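# Align the red-taped fader's knob with its tape mark

## Task

Move the fader that has red tape next to it until its knob sits level with the mark drawn on that tape, then release it. None of the other faders may be moved.

## Robot and tools

Robot: two arms, left_arm and right_arm, mounted on opposite sides of a table and facing each other. Each has six joints (waist, shoulder, elbow, wrist pitch, wrist yaw, wrist roll) and a two-finger gripper. The names do not correspond to sides of any camera image. A loose object may occasionally get a short push from outside.

Frame: a single scene frame shared by both arms, with its origin at the table centre. The table surface lies at z = +0.020 m and +z is up. left_arm's base is on the +y side. For a gripper, the fingers point along its own +x axis and close along its y axis. The reported end_effector_position is the point midway between the finger pads, roughly 3 to 4 cm behind the tips.

execute_actions: the argument "actions" is a list with zero or one entry. An empty list ({"actions": []}) only reports the current state. An entry with "rows" is a motion: "rows" holds 1 to 15 rows, and "steps" (1 to 15, default 15) sets how many control steps of 1/30 s it runs. One row is used per step, and the final row repeats if rows run out. An entry with only "steps" (up to 300) is a wait; it is counted from the previous result, so your thinking time eats into it. Optional "pictures" (true/false) chooses whether camera images come back; they do by default. If a call is refused, nothing is sent to the robot.

Row layout: exactly 14 numbers, each in [-1, 1], always covering both arms. The first 7 are left_arm: six joint values in the order waist, shoulder, elbow, wrist pitch, wrist yaw, wrist roll, then the gripper opening. The last 7 are right_arm in the same order. The joint values are offsets, not targets. They are measured from the joint angles in the most recent result that listed them. Before any such result, and for later calls within the same reply, they are measured from where the arm is when the action begins. They are never measured from the previous row. Scale: 1.0 equals 0.9615 rad for waist, shoulder and elbow, 1.713 rad for wrist pitch, 1.767 rad for wrist yaw and 1.728 rad for wrist roll. Joint ranges in radians: waist -3.054 to 3.054, shoulder 0.000 to 3.142, elbow 0.000 to 2.356, wrist pitch -1.571 to 1.571, wrist yaw -1.571 to 1.571, wrist roll -3.142 to 3.142. A request more than 0.010 rad beyond a range end is refused. Actual ends may differ from these by up to 0.010 rad, and a joint is clipped at its real end. The opening is absolute, not an offset: +1 is fully open, and empty fingers touch at about -0.80; values below that close them no further. A full close needs at least about 0.5 s. Sending all-zero joint offsets is not a pause, because it pulls the arm back to the reference angles.

Motion limits: on each step a joint's target may lead its measured angle by at most 0.211 rad (waist, shoulder, elbow), 0.213 (wrist pitch), 0.267 (wrist yaw) or 0.228 (wrist roll). If the targets would put a gripper more than 70 mm from its current position, they are scaled back. This means big moves take several calls. Friction can leave a joint short of its target, especially at long reach, and tiny moves may not happen at all, so check the joint readings after each move. Arms keep heading to the last row's target while you think or wait. They stop doing so once they have nearly stopped moving or a step is HELD.

zoom_image: "camera" is one of cam_head_left, cam_head_right, cam_high, cam_low, cam_left_wrist, cam_right_wrist (each 504x504). "region" is [x0, y0, x1, y1] in pixels, with (0, 0) at the top-left, and spans at most 504 by 504. It returns a closer view of that camera's latest image. This is useful for judging whether the knob matches the tape line.

finished_scene: "scene" is the number of the current scene. A reply that contains no tool call also ends the run.

Result lines:
- The state line for each arm gives end_effector_position (m), end_effector_quat_wxyz and velocities (m/s, rad/s) in the scene frame. These can be inaccurate at long reach.
- Joint positions and Joint velocities: for each arm, six joints (rad, rad/s) followed by the finger-pad gap (m; 0.088 is fully open).
- grip_measured: the measured finger opening on the same scale you command, possibly off by about 1 mm.
- "joint sent to its limit": a joint was clipped at its end. This may refer to an earlier action.
- "joint command not followed": the clearance check changed or blocked the joint targets. HELD marks steps where the row was not sent in full.
- Joint torques: total drive output, which includes offsets and noise.
- TORQUE FAULT: a contact load limit was hit, and that arm freezes for 10 s. Limits in N m: waist 17, shoulder 21.1, elbow 21, wrist pitch 5.55, wrist yaw 5.53, wrist roll 5.19.
- MOTOR HOT (from 50 °C) and OVER-TEMPERATURE FAULT (at 95 °C, the arm is held; if it does not cool, it goes limp).

Avoid: knocking anything off the table, moving faders other than the taped one, shoving or slamming the fader hard, letting the arms touch or press on each other (mounts count as part of an arm), and squeezing or pushing hard enough to trip a fault. Grip, push or nudge the knob gently with modest moves, confirm its position in the cameras, then open and pull away before finishing.

Each tool is called after "Emit:" as name([rows], argument=value, ...), one row to a line, values as JSON.

## Session

Emit:
execute_actions(actions=[])

Scene clock: 0.00 s of 4000.00 s.
left_arm: end_effector_position=(-0.2999, +0.2095, +0.3631) grip_measured=+0.838 end_effector_quat_wxyz=(+0.359, +0.113, -0.386, -0.842) end_effector_velocity=(-0.002, -0.000, -0.003) end_effector_angular_velocity=(+0.017, +0.007, -0.001) | right_arm: end_effector_position=(-0.0471, -0.1594, +0.4300) grip_measured=+0.851 end_effector_quat_wxyz=(+0.552, +0.023, -0.016, +0.833) end_effector_velocity=(-0.000, -0.001, +0.000) end_effector_angular_velocity=(+0.001, -0.008, +0.004)
Joint positions: left_arm=[-0.245  1.331  0.438  1.025  0.851  0.725  0.08 ] | right_arm=[ 0.007  0.858  0.658  0.258  0.001 -0.001  0.081]
Joint velocities: left_arm=[-0.007  0.002 -0.002 -0.007 -0.007 -0.007 -0.   ] | right_arm=[-0.002 -0.002  0.002 -0.007 -0.007 -0.007 -0.   ]
Joint torques (N m, as the arm reports them, + toward a larger angle): no reading
Heat: left arm: hottest shoulder 27 °C (+0.0 °C/min); right arm: hottest wrist roll 27 °C (+0.0 °C/min).

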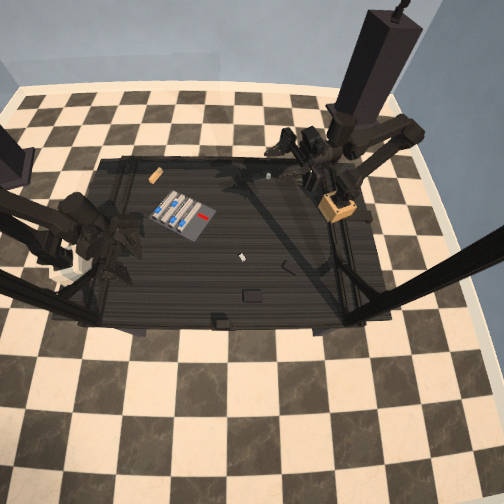

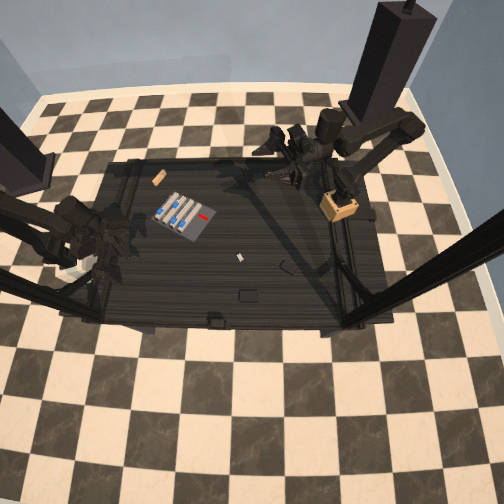

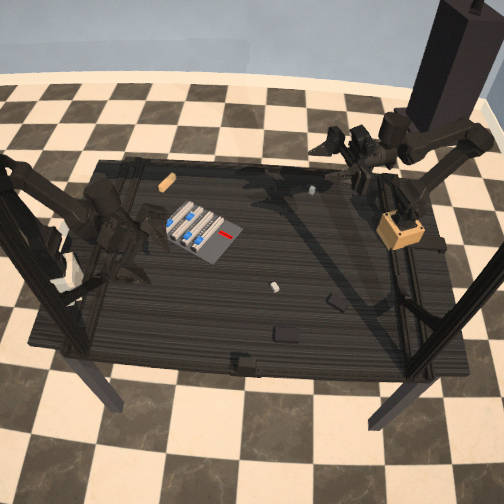

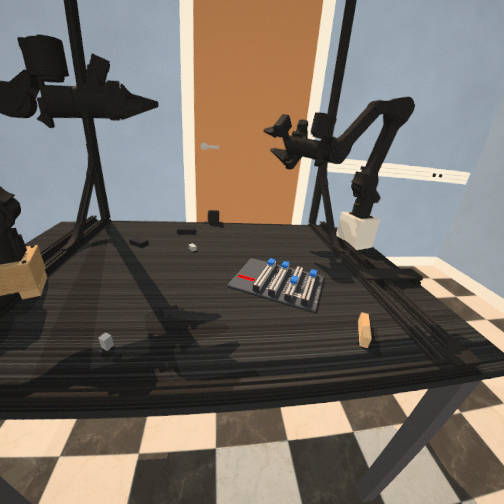

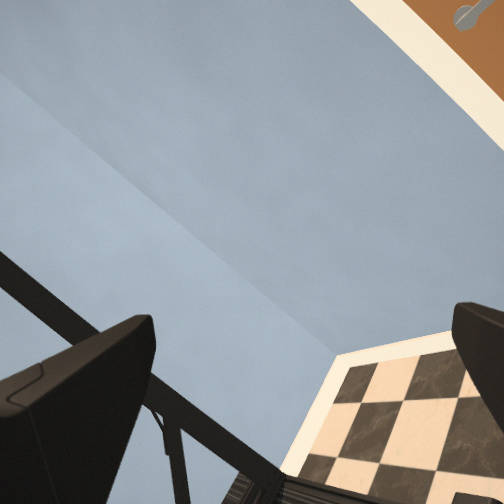

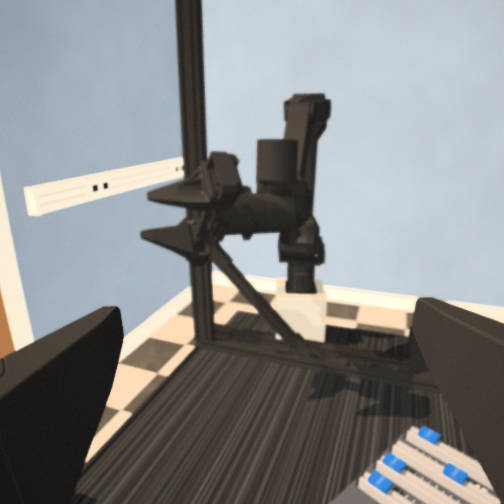

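Emit:
zoom_image(camera="cam_high", region=[150, 180, 260, 280])

Emit:
zoom_image(camera="cam_low", region=[215, 240, 345, 330])

Region (150, 180, 260, 280) of cam_high's 504x504 image, scaled by 4.582, with more detail than that image has; it fills the top 458 rows of this view, and the rest is white.

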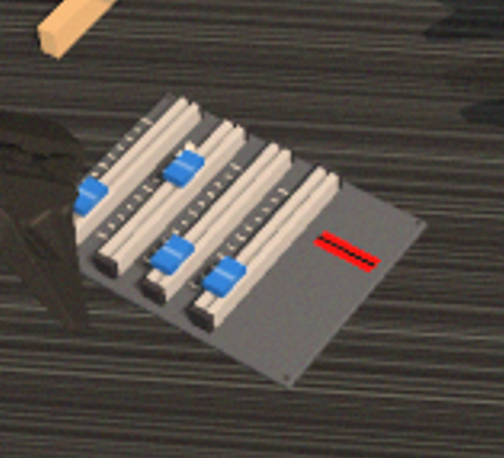

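Region (215, 240, 345, 330) of cam_low's 504x504 image, scaled by 3.877, with more detail than that image has; it fills the top 349 rows of this view, and the rest is white.

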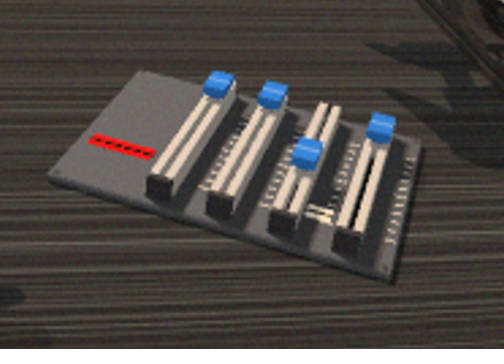

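Emit:
execute_actions([
  {"rows":[[0.406,0.365,0.545,-0.84,-0.482,-0.42,-0.9,0,0,0,0,0,0,0.85]],"steps":15},
], pictures=false)

Emit:
execute_actions([
  {"steps":45},
])

Scene clock: 50.93 s of 4000.00 s.
left_arm: end_effector_position=(-0.0536, +0.1015, +0.3107) grip_measured=-0.795 end_effector_quat_wxyz=(+0.753, +0.133, +0.067, -0.641) end_effector_velocity=(+0.550, +0.005, -0.029) end_effector_angular_velocity=(+0.687, +1.453, +2.908) | right_arm: end_effector_position=(-0.0471, -0.1594, +0.4300) grip_measured=+0.850 end_effector_quat_wxyz=(+0.552, +0.023, -0.016, +0.833) end_effector_velocity=(-0.000, -0.001, +0.000) end_effector_angular_velocity=(+0.001, -0.008, +0.004)
Joint positions: left_arm=[0.104 1.643 0.857 0.505 0.218 0.182 0.   ] | right_arm=[ 0.007  0.858  0.658  0.258  0.001 -0.001  0.081]
Joint velocities: left_arm=[ 0.442  0.305  1.072 -1.59  -2.073 -1.751  0.   ] | right_arm=[-0.002 -0.002  0.002 -0.007 -0.007 -0.007 -0.   ]
Joint torques (N m, as the arm reports them, + toward a larger angle): left_arm=[ 0.1  -5.86  5.9   1.54  0.   -0.12] | right_arm=[-0.05 -1.87  6.36  1.81 -0.01 -0.01]
Heat: left arm: hottest elbow 31 °C (+4.7 °C/min); right arm: hottest elbow 30 °C (+3.5 °C/min).
Steps of this call (steps 1 to 90: nothing new was sent; then 47.43 s passed at rest; steps 91 to 105: all 15 steps of this action). Readings (joint positions):
91: left_arm=[-0.234 1.345 0.451 1.003 0.833 0.699] | right_arm=[0.007 0.858 0.658 0.258 0.001 -0.001]
92: left_arm=[-0.211 1.365 0.474 0.973 0.796 0.668] | right_arm=[0.007 0.858 0.658 0.258 0.001 -0.001]
94: left_arm=[-0.155 1.420 0.527 0.913 0.719 0.607] | right_arm=[0.007 0.858 0.658 0.258 0.001 -0.001]
98: left_arm=[-0.046 1.521 0.625 0.800 0.581 0.490] | right_arm=[0.007 0.858 0.658 0.258 0.001 -0.001]
105: the state above

Scene clock: 52.43 s of 4000.00 s.
left_arm: end_effector_position=(-0.0501, +0.2115, +0.1841) grip_measured=-0.794 end_effector_quat_wxyz=(+0.710, +0.289, +0.456, -0.452) end_effector_velocity=(+0.002, +0.000, +0.001) end_effector_angular_velocity=(-0.005, -0.006, +0.012) | right_arm: end_effector_position=(-0.0471, -0.1594, +0.4300) grip_measured=+0.850 end_effector_quat_wxyz=(+0.552, +0.023, -0.016, +0.833) end_effector_velocity=(+0.000, -0.002, +0.003) end_effector_angular_velocity=(+0.009, +0.011, +0.005)
Joint positions: left_arm=[ 0.143  1.674  0.947 -0.412  0.003  0.002  0.   ] | right_arm=[ 0.007  0.858  0.658  0.258  0.001 -0.001  0.081]
Joint velocities: left_arm=[ 0.002 -0.002 -0.002  0.007 -0.007 -0.007 -0.   ] | right_arm=[-0.002 -0.007 -0.002  0.007 -0.007  0.007 -0.   ]
Joint torques (N m, as the arm reports them, + toward a larger angle): left_arm=[ 0.24 -5.61  6.17  0.87 -0.11 -0.1 ] | right_arm=[-0.05 -1.84  6.37  1.81  0.   -0.01]
Heat: left arm: hottest elbow 31 °C (+4.6 °C/min); right arm: hottest elbow 30 °C (+3.4 °C/min).
Steps of this call (steps 1 to 45: the robot went on to your last target). Readings (joint positions):
1: left_arm=[0.117 1.650 0.886 0.454 0.160 0.134] | right_arm=[0.007 0.858 0.658 0.258 0.001 -0.001]
2: left_arm=[0.129 1.653 0.907 0.401 0.117 0.100] | right_arm=[0.007 0.858 0.658 0.258 0.001 -0.001]
4: left_arm=[0.141 1.655 0.931 0.294 0.065 0.056] | right_arm=[0.007 0.858 0.658 0.258 0.001 -0.001]
8: left_arm=[0.143 1.664 0.942 0.074 0.023 0.019] | right_arm=[0.007 0.858 0.658 0.258 0.001 -0.001]
45: the state above
All arms were judged still, so your last target was given up. Only a new action makes them travel on or press farther. Fingers that are still opening or closing keep moving.

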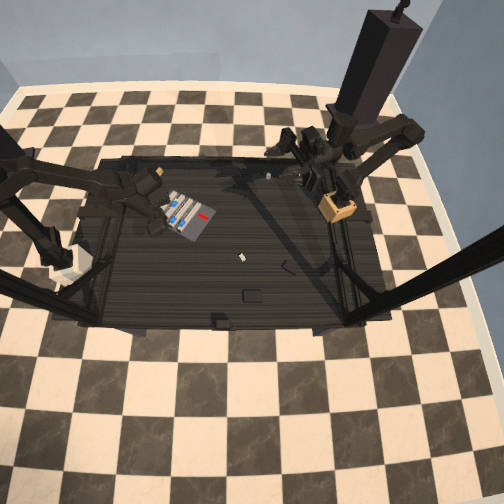

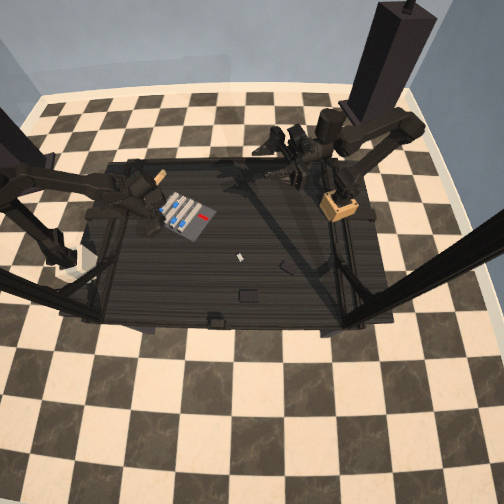

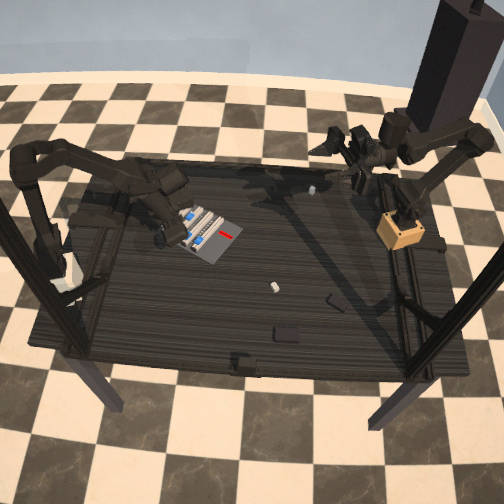

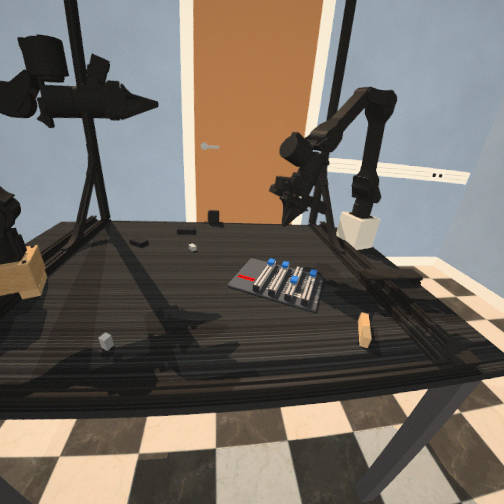

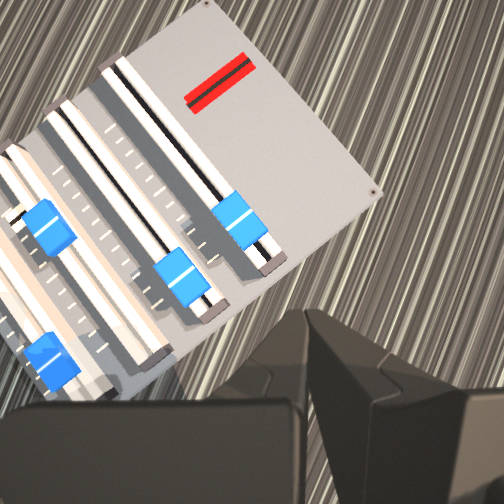

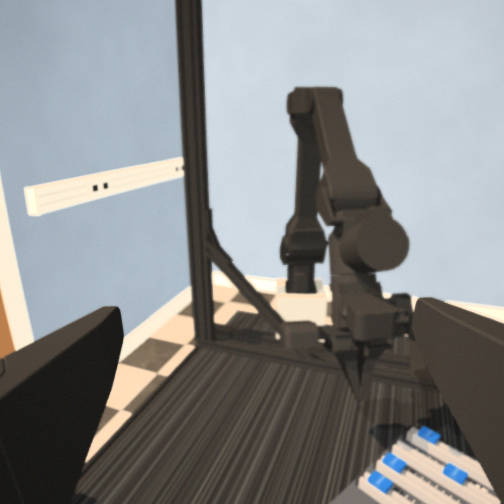

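Emit:
execute_actions([
  {"rows":[[0.01,0.05,0,0.03,0,0,-0.9,0,0,0,0,0,0,0.85],[0.015,0.08,0,0.05,0,0,-0.9,0,0,0,0,0,0,0.85],[0.02,0.11,0,0.07,0,0,-0.9,0,0,0,0,0,0,0.85],[0.025,0.14,0,0.09,0,0,-0.9,0,0,0,0,0,0,0.85],[0.03,0.17,-0.01,0.11,0,0,-0.9,0,0,0,0,0,0,0.85],[0.035,0.2,-0.01,0.13,0,0,-0.9,0,0,0,0,0,0,0.85],[0.04,0.236,-0.02,0.147,0,0,-0.9,0,0,0,0,0,0,0.85]],"steps":15},
], pictures=false)

Emit:
execute_actions([
  {"steps":15},
])

Scene clock: 68.80 s of 4000.00 s.
left_arm: end_effector_position=(-0.0272, +0.1943, +0.1269) grip_measured=-0.794 end_effector_quat_wxyz=(+0.722, +0.278, +0.455, -0.442) end_effector_velocity=(+0.009, -0.022, +0.012) end_effector_angular_velocity=(-0.118, -0.043, +0.014) | right_arm: end_effector_position=(-0.0471, -0.1594, +0.4300) grip_measured=+0.850 end_effector_quat_wxyz=(+0.552, +0.023, -0.016, +0.833) end_effector_velocity=(-0.000, -0.000, -0.002) end_effector_angular_velocity=(-0.004, -0.010, +0.004)
Joint positions: left_arm=[ 0.178  1.886  0.933 -0.171  0.003  0.002  0.   ] | right_arm=[ 0.007  0.858  0.658  0.258  0.001 -0.001  0.081]
Joint velocities: left_arm=[-0.002 -0.002 -0.002  0.125  0.007 -0.022 -0.   ] | right_arm=[-0.002 -0.002 -0.002 -0.007 -0.007 -0.007 -0.   ]
Joint torques (N m, as the arm reports them, + toward a larger angle): left_arm=[ 0.34 -5.96  3.65  1.18  0.01  0.02] | right_arm=[-0.03 -1.85  6.39  1.82 -0.01 -0.01]
Heat: left arm: hottest elbow 33 °C (+5.0 °C/min); right arm: hottest wrist pitch 31 °C (+4.0 °C/min).
Steps of this call (steps 1 to 90: nothing new was sent; then 12.87 s passed at rest; steps 91 to 105: all 15 steps of this action). Readings (joint positions):
91: left_arm=[0.144 1.679 0.947 -0.405 0.003 0.002] | right_arm=[0.007 0.858 0.658 0.258 0.001 -0.001]
92: left_arm=[0.145 1.690 0.947 -0.384 0.003 0.002] | right_arm=[0.007 0.858 0.658 0.258 0.001 -0.001]
94: left_arm=[0.151 1.725 0.947 -0.331 0.003 0.002] | right_arm=[0.007 0.858 0.658 0.258 0.001 -0.001]
98: left_arm=[0.168 1.830 0.947 -0.224 0.003 0.002] | right_arm=[0.007 0.858 0.658 0.258 0.001 -0.001]
105: the state above

Scene clock: 69.30 s of 4000.00 s.
left_arm: end_effector_position=(-0.0265, +0.1932, +0.1270) grip_measured=-0.794 end_effector_quat_wxyz=(+0.723, +0.276, +0.453, -0.442) end_effector_velocity=(+0.001, -0.001, +0.001) end_effector_angular_velocity=(+0.001, -0.018, +0.009) | right_arm: end_effector_position=(-0.0471, -0.1594, +0.4300) grip_measured=+0.850 end_effector_quat_wxyz=(+0.552, +0.023, -0.016, +0.833) end_effector_velocity=(-0.000, -0.000, -0.004) end_effector_angular_velocity=(-0.003, -0.025, +0.004)
Joint positions: left_arm=[ 0.178  1.888  0.933 -0.163  0.003  0.002  0.   ] | right_arm=[ 0.007  0.858  0.658  0.258  0.001 -0.001  0.081]
Joint velocities: left_arm=[-0.007 -0.002 -0.002  0.007 -0.022 -0.007 -0.   ] | right_arm=[-0.002 -0.002 -0.007 -0.007 -0.007 -0.022 -0.   ]
Joint torques (N m, as the arm reports them, + toward a larger angle): left_arm=[ 0.35 -5.86  3.62  1.21  0.01  0.01] | right_arm=[-0.03 -1.84  6.35  1.81 -0.01 -0.01]
Heat: left arm: hottest elbow 33 °C (+5.1 °C/min); right arm: hottest wrist pitch 31 °C (+4.0 °C/min).
Steps of this call (steps 1 to 15: the robot went on to your last target). Readings (joint positions):
1: left_arm=[0.178 1.886 0.933 -0.168 0.003 0.002] | right_arm=[0.007 0.858 0.658 0.258 0.001 -0.001]
2: left_arm=[0.178 1.886 0.933 -0.166 0.003 0.002] | right_arm=[0.007 0.858 0.658 0.258 0.001 -0.001]
4: left_arm=[0.178 1.887 0.933 -0.166 0.003 0.002] | right_arm=[0.007 0.858 0.658 0.258 0.001 -0.001]
8: left_arm=[0.178 1.888 0.933 -0.164 0.003 0.002] | right_arm=[0.007 0.858 0.658 0.258 0.001 -0.001]
15: the state above
All arms were judged still, so your last target was given up. Only a new action makes them travel on or press farther. Fingers that are still opening or closing keep moving.

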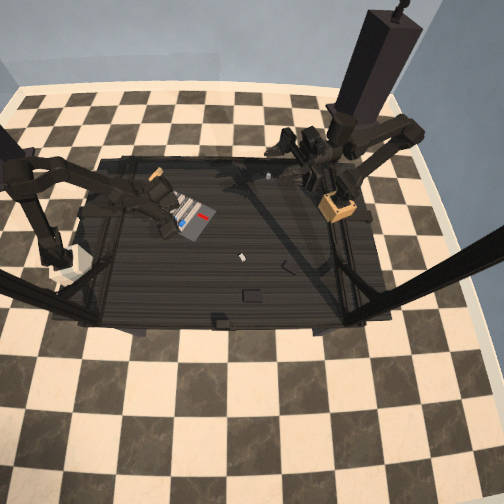

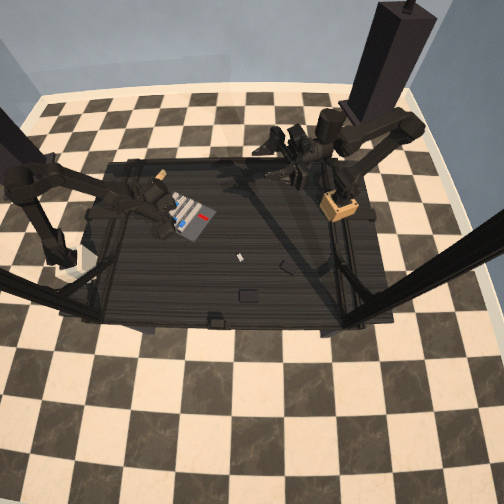

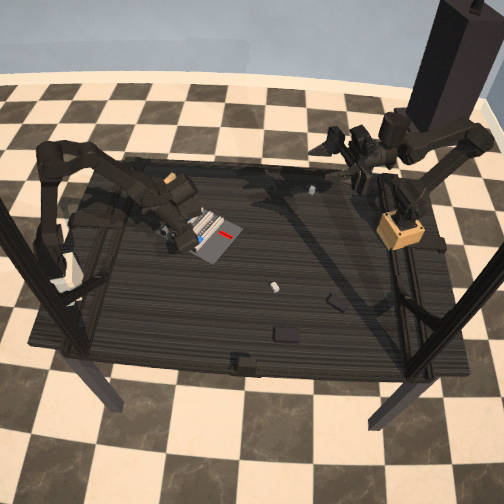

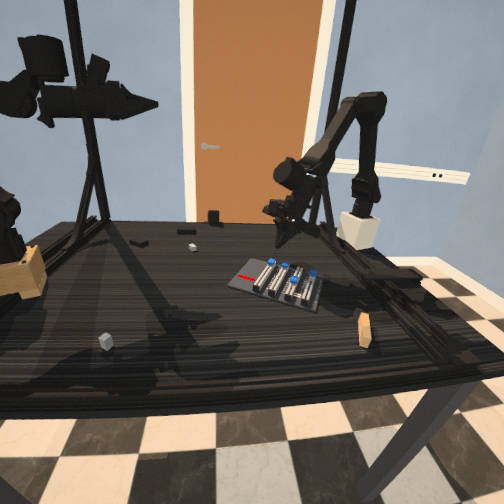

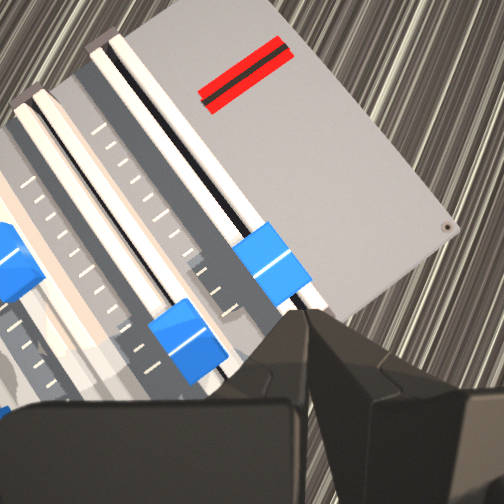

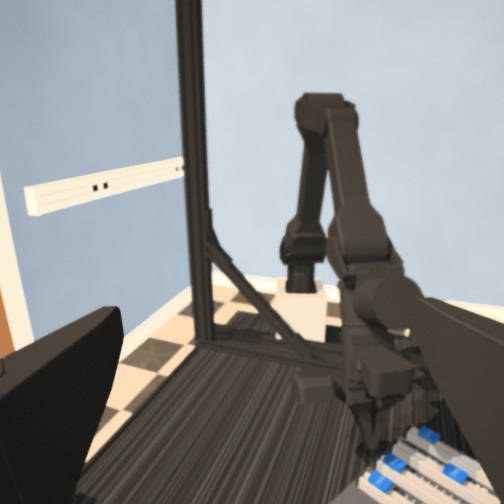

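Emit:
execute_actions([
  {"rows":[[-0.005,0.02,-0.01,0.015,0,0,-0.9,0,0,0,0,0,0,0.85],[-0.01,0.04,-0.02,0.03,0,0,-0.9,0,0,0,0,0,0,0.85],[-0.015,0.06,-0.03,0.045,0,0,-0.9,0,0,0,0,0,0,0.85],[-0.019,0.08,-0.04,0.06,0,0,-0.9,0,0,0,0,0,0,0.85],[-0.019,0.108,-0.045,0.078,0,0,-0.9,0,0,0,0,0,0,0.85]],"steps":15},
], pictures=false)

Emit:
execute_actions([
  {"steps":10},
])

Emit:
zoom_image(camera="cam_low", region=[230, 210, 330, 310])

Emit:
zoom_image(camera="cam_right_wrist", region=[320, 384, 480, 504])

Scene clock: 87.23 s of 4000.00 s.
left_arm: end_effector_position=(-0.0318, +0.1913, +0.0946) grip_measured=-0.794 end_effector_quat_wxyz=(+0.719, +0.280, +0.452, -0.447) end_effector_velocity=(-0.003, -0.003, -0.001) end_effector_angular_velocity=(-0.018, +0.009, -0.019) | right_arm: end_effector_position=(-0.0471, -0.1594, +0.4299) grip_measured=+0.850 end_effector_quat_wxyz=(+0.552, +0.023, -0.016, +0.833) end_effector_velocity=(-0.002, -0.001, +0.001) end_effector_angular_velocity=(+0.004, +0.009, +0.010)
Joint positions: left_arm=[ 0.163  1.981  0.894 -0.033  0.003  0.002  0.   ] | right_arm=[ 0.007  0.858  0.657  0.258  0.001 -0.001  0.081]
Joint velocities: left_arm=[-0.002  0.002 -0.007  0.022  0.022  0.007 -0.   ] | right_arm=[ 0.002 -0.002 -0.002  0.007 -0.007  0.007  0.   ]
Joint torques (N m, as the arm reports them, + toward a larger angle): left_arm=[-0.26 -6.28  3.18  1.05  0.01  0.01] | right_arm=[-0.06 -1.84  6.37  1.81  0.   -0.01]
Heat: left arm: hottest elbow 32 °C (+3.0 °C/min); right arm: hottest wrist pitch 32 °C (+3.0 °C/min).
Steps of this call (steps 1 to 90: nothing new was sent; then 14.43 s passed at rest; steps 91 to 105: all 15 steps of this action). Readings (joint positions):
91: left_arm=[0.178 1.890 0.932 -0.158 0.003 0.002] | right_arm=[0.007 0.858 0.657 0.258 0.001 -0.001]
92: left_arm=[0.178 1.894 0.931 -0.146 0.003 0.002] | right_arm=[0.007 0.858 0.657 0.258 0.001 -0.001]
94: left_arm=[0.175 1.911 0.926 -0.110 0.003 0.002] | right_arm=[0.007 0.858 0.657 0.258 0.001 -0.001]
98: left_arm=[0.165 1.962 0.908 -0.058 0.003 0.002] | right_arm=[0.007 0.858 0.657 0.258 0.001 -0.001]
105: the state above

Scene clock: 87.57 s of 4000.00 s.
left_arm: end_effector_position=(-0.0317, +0.1910, +0.0948) grip_measured=-0.794 end_effector_quat_wxyz=(+0.720, +0.279, +0.451, -0.448) end_effector_velocity=(+0.002, +0.001, +0.001) end_effector_angular_velocity=(+0.007, -0.008, +0.027) | right_arm: end_effector_position=(-0.0471, -0.1594, +0.4299) grip_measured=+0.850 end_effector_quat_wxyz=(+0.552, +0.023, -0.016, +0.833) end_effector_velocity=(+0.000, -0.002, +0.002) end_effector_angular_velocity=(+0.005, -0.006, +0.004)
Joint positions: left_arm=[ 0.163  1.981  0.894 -0.031  0.003  0.002  0.   ] | right_arm=[ 0.007  0.858  0.657  0.258  0.001 -0.001  0.081]
Joint velocities: left_arm=[-0.002 -0.002  0.002 -0.007 -0.022 -0.022 -0.   ] | right_arm=[-0.002 -0.007  0.002 -0.007 -0.007 -0.007 -0.   ]
Joint torques (N m, as the arm reports them, + toward a larger angle): left_arm=[-0.26 -6.24  3.18  1.15  0.01  0.01] | right_arm=[-0.06 -1.85  6.36  1.8   0.   -0.01]
Heat: left arm: hottest elbow 32 °C (+3.0 °C/min); right arm: hottest wrist pitch 32 °C (+3.0 °C/min).
Steps of this call (steps 1 to 10: the robot went on to your last target). Readings (joint positions):
1: left_arm=[0.163 1.981 0.894 -0.033 0.003 0.002] | right_arm=[0.007 0.858 0.657 0.258 0.001 -0.001]
2: left_arm=[0.163 1.981 0.894 -0.033 0.003 0.002] | right_arm=[0.007 0.858 0.657 0.258 0.001 -0.001]
4: left_arm=[0.163 1.981 0.894 -0.032 0.003 0.002] | right_arm=[0.007 0.858 0.657 0.258 0.001 -0.001]
8: left_arm=[0.163 1.981 0.894 -0.031 0.003 0.002] | right_arm=[0.007 0.858 0.657 0.258 0.001 -0.001]
10: the state above

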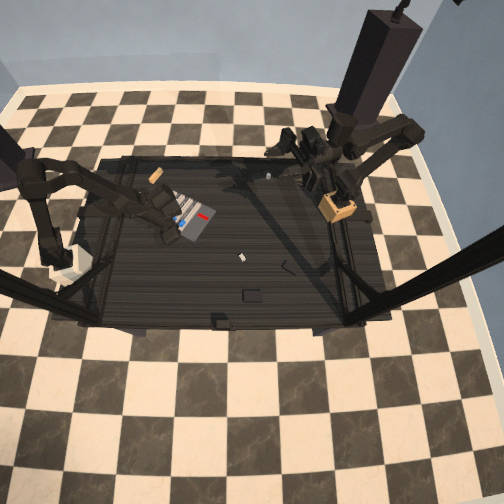

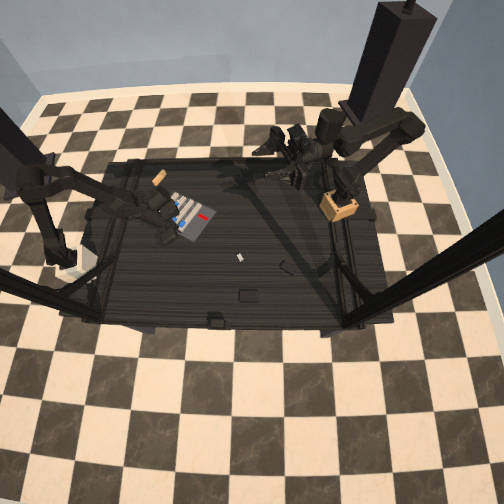

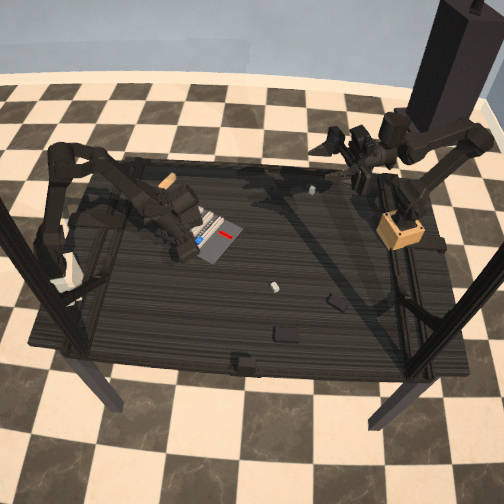

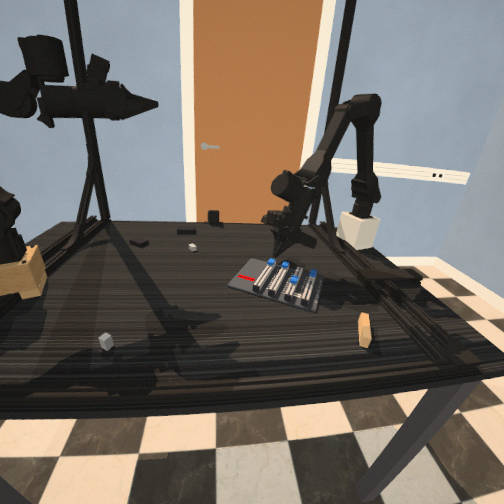

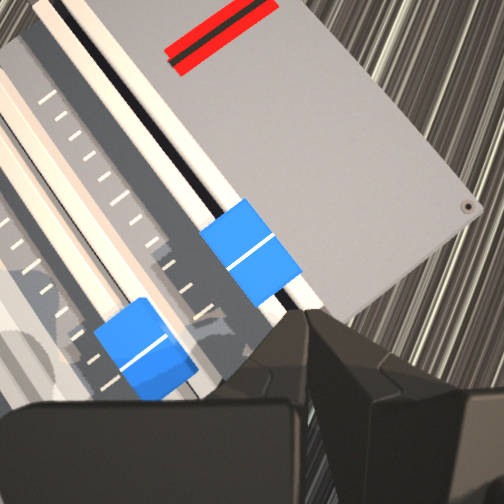

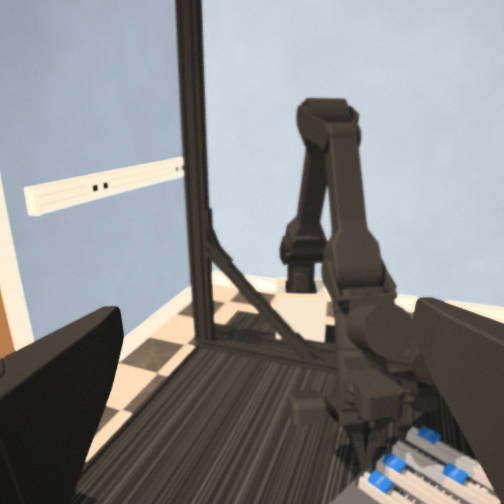

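Region (230, 210, 330, 310) of cam_low's 504x504 image, scaled by 5.040, with more detail than that image has.

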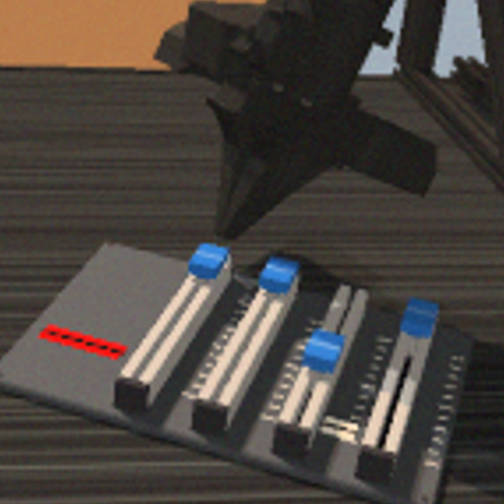

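Region (320, 384, 480, 504) of cam_right_wrist's 504x504 image, scaled by 3.150, with more detail than that image has; it fills the top 378 rows of this view, and the rest is white.

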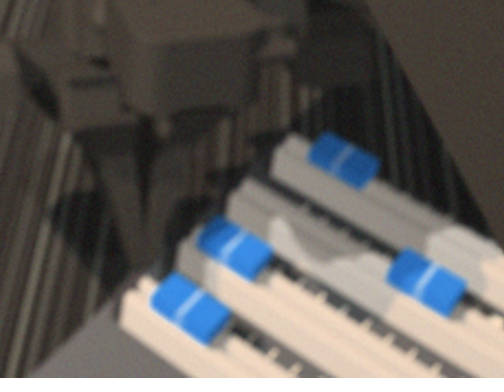

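Emit:
execute_actions([
  {"rows":[[0,0.035,-0.012,0.02,0,0,-0.9,0,0,0,0,0,0,0.85]],"steps":15},
])

Emit:
zoom_image(camera="cam_low", region=[245, 230, 305, 290])

Emit:
zoom_image(camera="cam_right_wrist", region=[330, 424, 430, 504])

Scene clock: 94.47 s of 4000.00 s.
left_arm: end_effector_position=(-0.0309, +0.1891, +0.0895) grip_measured=-0.794 end_effector_quat_wxyz=(+0.722, +0.278, +0.448, -0.449) end_effector_velocity=(-0.000, +0.002, -0.000) end_effector_angular_velocity=(+0.011, -0.006, +0.022) | right_arm: end_effector_position=(-0.0471, -0.1594, +0.4299) grip_measured=+0.850 end_effector_quat_wxyz=(+0.552, +0.023, -0.016, +0.833) end_effector_velocity=(-0.002, -0.001, -0.002) end_effector_angular_velocity=(-0.003, -0.011, +0.019)
Joint positions: left_arm=[0.163 2.002 0.891 0.    0.003 0.002 0.   ] | right_arm=[ 0.007  0.858  0.657  0.258  0.001 -0.001  0.081]
Joint velocities: left_arm=[-0.007 -0.002 -0.002 -0.007 -0.022 -0.022 -0.   ] | right_arm=[-0.002 -0.002 -0.002 -0.007 -0.022 -0.007 -0.   ]
Joint torques (N m, as the arm reports them, + toward a larger angle): left_arm=[ 0.06 -6.1   2.77  1.2   0.01  0.01] | right_arm=[-0.03 -1.86  6.39  1.81 -0.01 -0.01]
Heat: left arm: hottest shoulder 32 °C (+2.0 °C/min); right arm: hottest wrist pitch 32 °C (+3.0 °C/min).
Steps of this call (steps 1 to 15: the robot went on to your last target; steps 16 to 90: nothing new was sent; then 3.40 s passed at rest; steps 91 to 105: all 15 steps of this action). Readings (joint positions):
91: left_arm=[0.163 1.985 0.894 -0.024 0.003 0.002] | right_arm=[0.007 0.858 0.657 0.258 0.001 -0.001]
92: left_arm=[0.163 1.988 0.893 -0.016 0.003 0.002] | right_arm=[0.007 0.858 0.657 0.258 0.001 -0.001]
94: left_arm=[0.163 1.994 0.893 -0.009 0.003 0.002] | right_arm=[0.007 0.858 0.657 0.258 0.001 -0.001]
98: left_arm=[0.163 2.001 0.891 -0.003 0.003 0.002] | right_arm=[0.007 0.858 0.657 0.258 0.001 -0.001]
105: the state above

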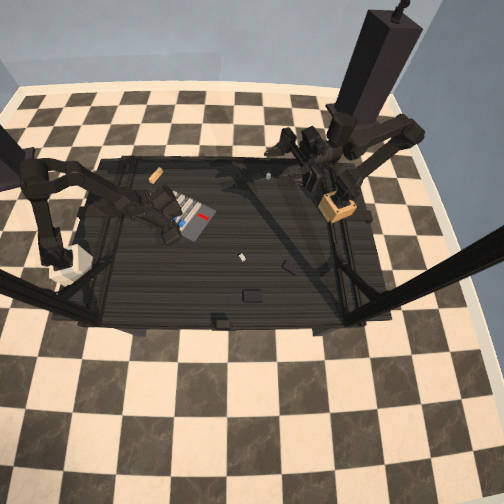

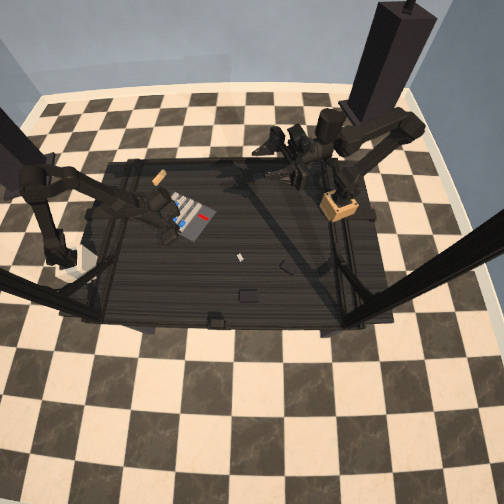

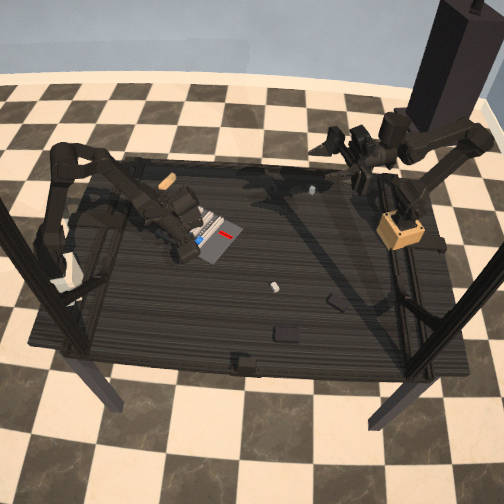

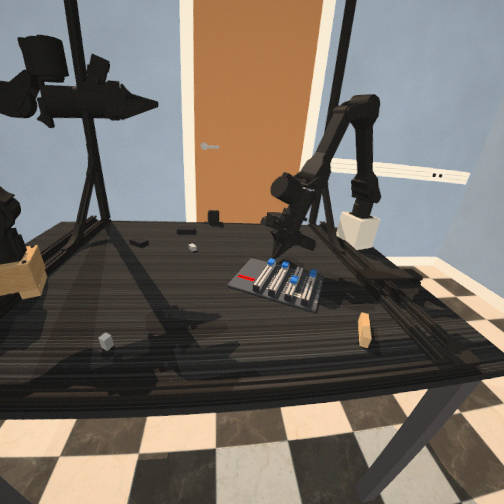

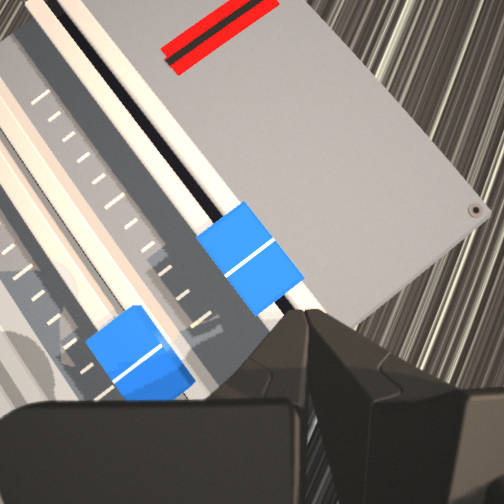

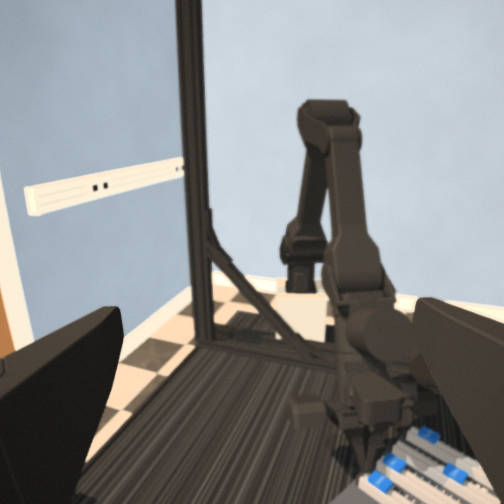

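Region (245, 230, 305, 290) of cam_low's 504x504 image, scaled by 8.400, with more detail than that image has.

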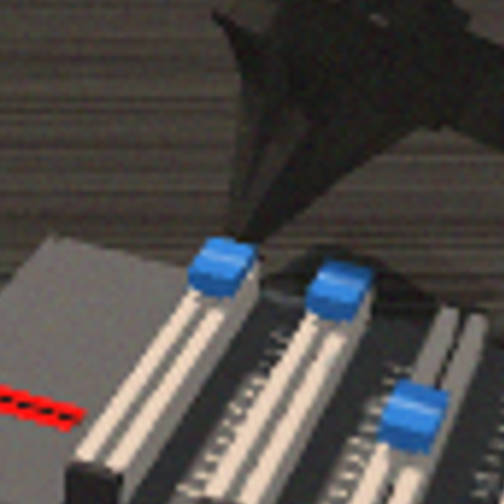

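Region (330, 424, 430, 504) of cam_right_wrist's 504x504 image, scaled by 5.040, with more detail than that image has; it fills the top 403 rows of this view, and the rest is white.

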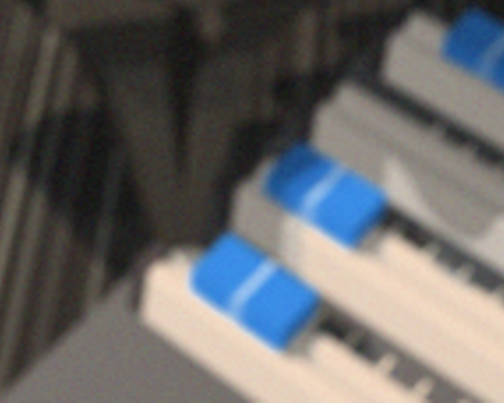

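Emit:
execute_actions([
  {"rows":[[0.008,0.025,0,0,0,0,-0.9,0,0,0,0,0,0,0.85]],"steps":15},
])

Emit:
zoom_image(camera="cam_right_wrist", region=[330, 424, 430, 504])

Scene clock: 100.97 s of 4000.00 s.
left_arm: end_effector_position=(-0.0302, +0.1914, +0.0852) grip_measured=-0.794 end_effector_quat_wxyz=(+0.720, +0.279, +0.453, -0.446) end_effector_velocity=(-0.002, +0.001, -0.000) end_effector_angular_velocity=(+0.005, +0.006, +0.016) | right_arm: end_effector_position=(-0.0471, -0.1594, +0.4299) grip_measured=+0.850 end_effector_quat_wxyz=(+0.552, +0.023, -0.016, +0.833) end_effector_velocity=(+0.000, -0.001, -0.004) end_effector_angular_velocity=(-0.013, -0.014, +0.004)
Joint positions: left_arm=[0.167 2.013 0.891 0.001 0.003 0.002 0.   ] | right_arm=[ 0.007  0.858  0.657  0.258  0.001 -0.001  0.081]
Joint velocities: left_arm=[-0.007 -0.002 -0.002 -0.007 -0.007 -0.022 -0.   ] | right_arm=[-0.002 -0.007 -0.002 -0.022 -0.007 -0.007 -0.   ]
Joint torques (N m, as the arm reports them, + toward a larger angle): left_arm=[ 0.36 -6.09  3.53  0.95  0.01  0.01] | right_arm=[-0.07 -1.82  6.38  1.81 -0.01 -0.02]
Heat: left arm: hottest shoulder 32 °C (+2.0 °C/min); right arm: hottest wrist pitch 32 °C (+2.0 °C/min).
Steps of this call (steps 1 to 15: the robot went on to your last target; steps 16 to 90: nothing new was sent; then 3.00 s passed at rest; steps 91 to 105: all 15 steps of this action). Readings (joint positions):
91: left_arm=[0.163 2.004 0.891 0.001 0.003 0.002] | right_arm=[0.007 0.858 0.657 0.258 0.001 -0.001]
92: left_arm=[0.164 2.005 0.891 0.001 0.003 0.002] | right_arm=[0.007 0.858 0.657 0.258 0.001 -0.001]
94: left_arm=[0.165 2.009 0.891 0.001 0.003 0.002] | right_arm=[0.007 0.858 0.657 0.258 0.001 -0.001]
98: left_arm=[0.167 2.013 0.891 0.001 0.003 0.002] | right_arm=[0.007 0.858 0.657 0.258 0.001 -0.001]
105: the state above

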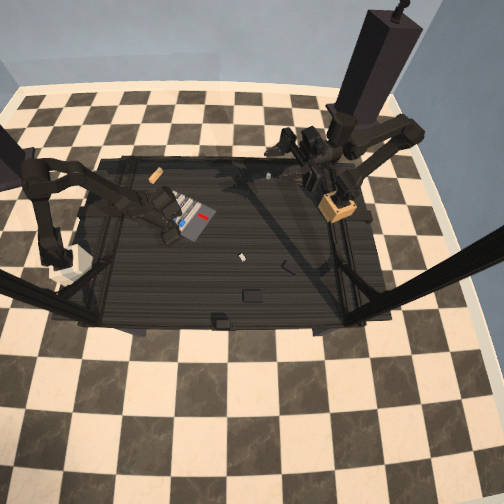

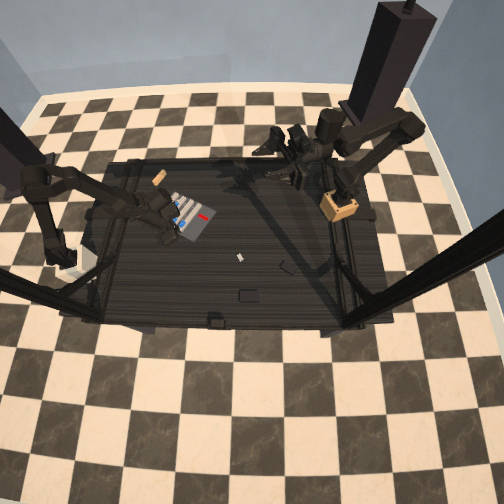

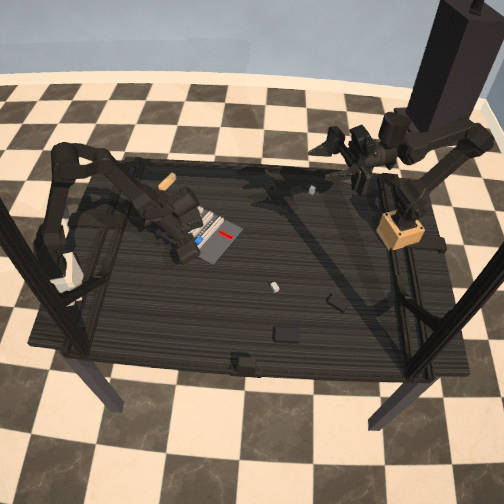

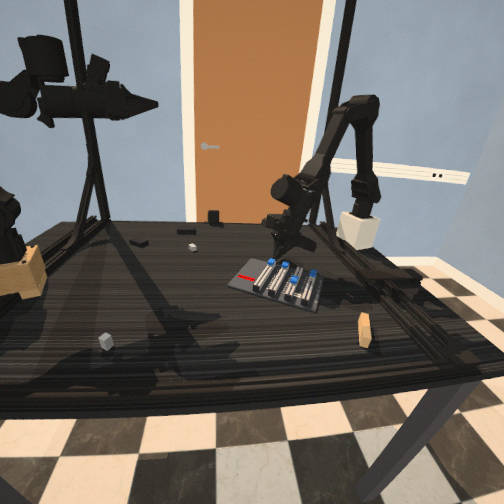

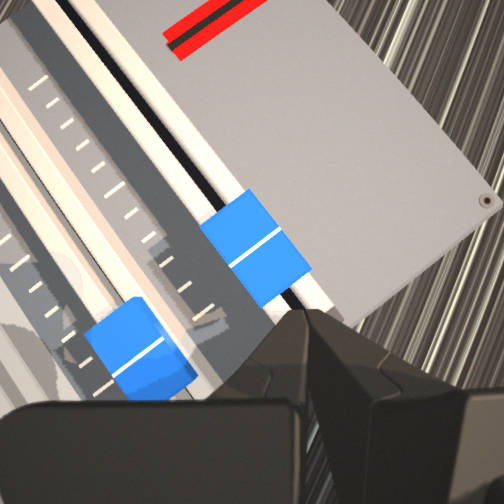

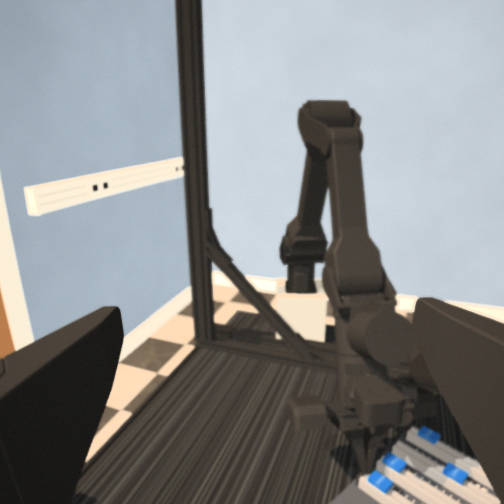

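Region (330, 424, 430, 504) of cam_right_wrist's 504x504 image, scaled by 5.040, with more detail than that image has; it fills the top 403 rows of this view, and the rest is white.

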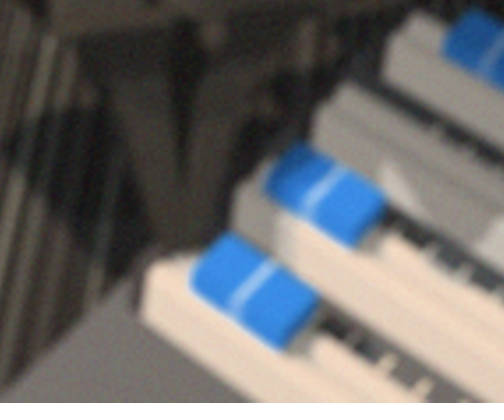

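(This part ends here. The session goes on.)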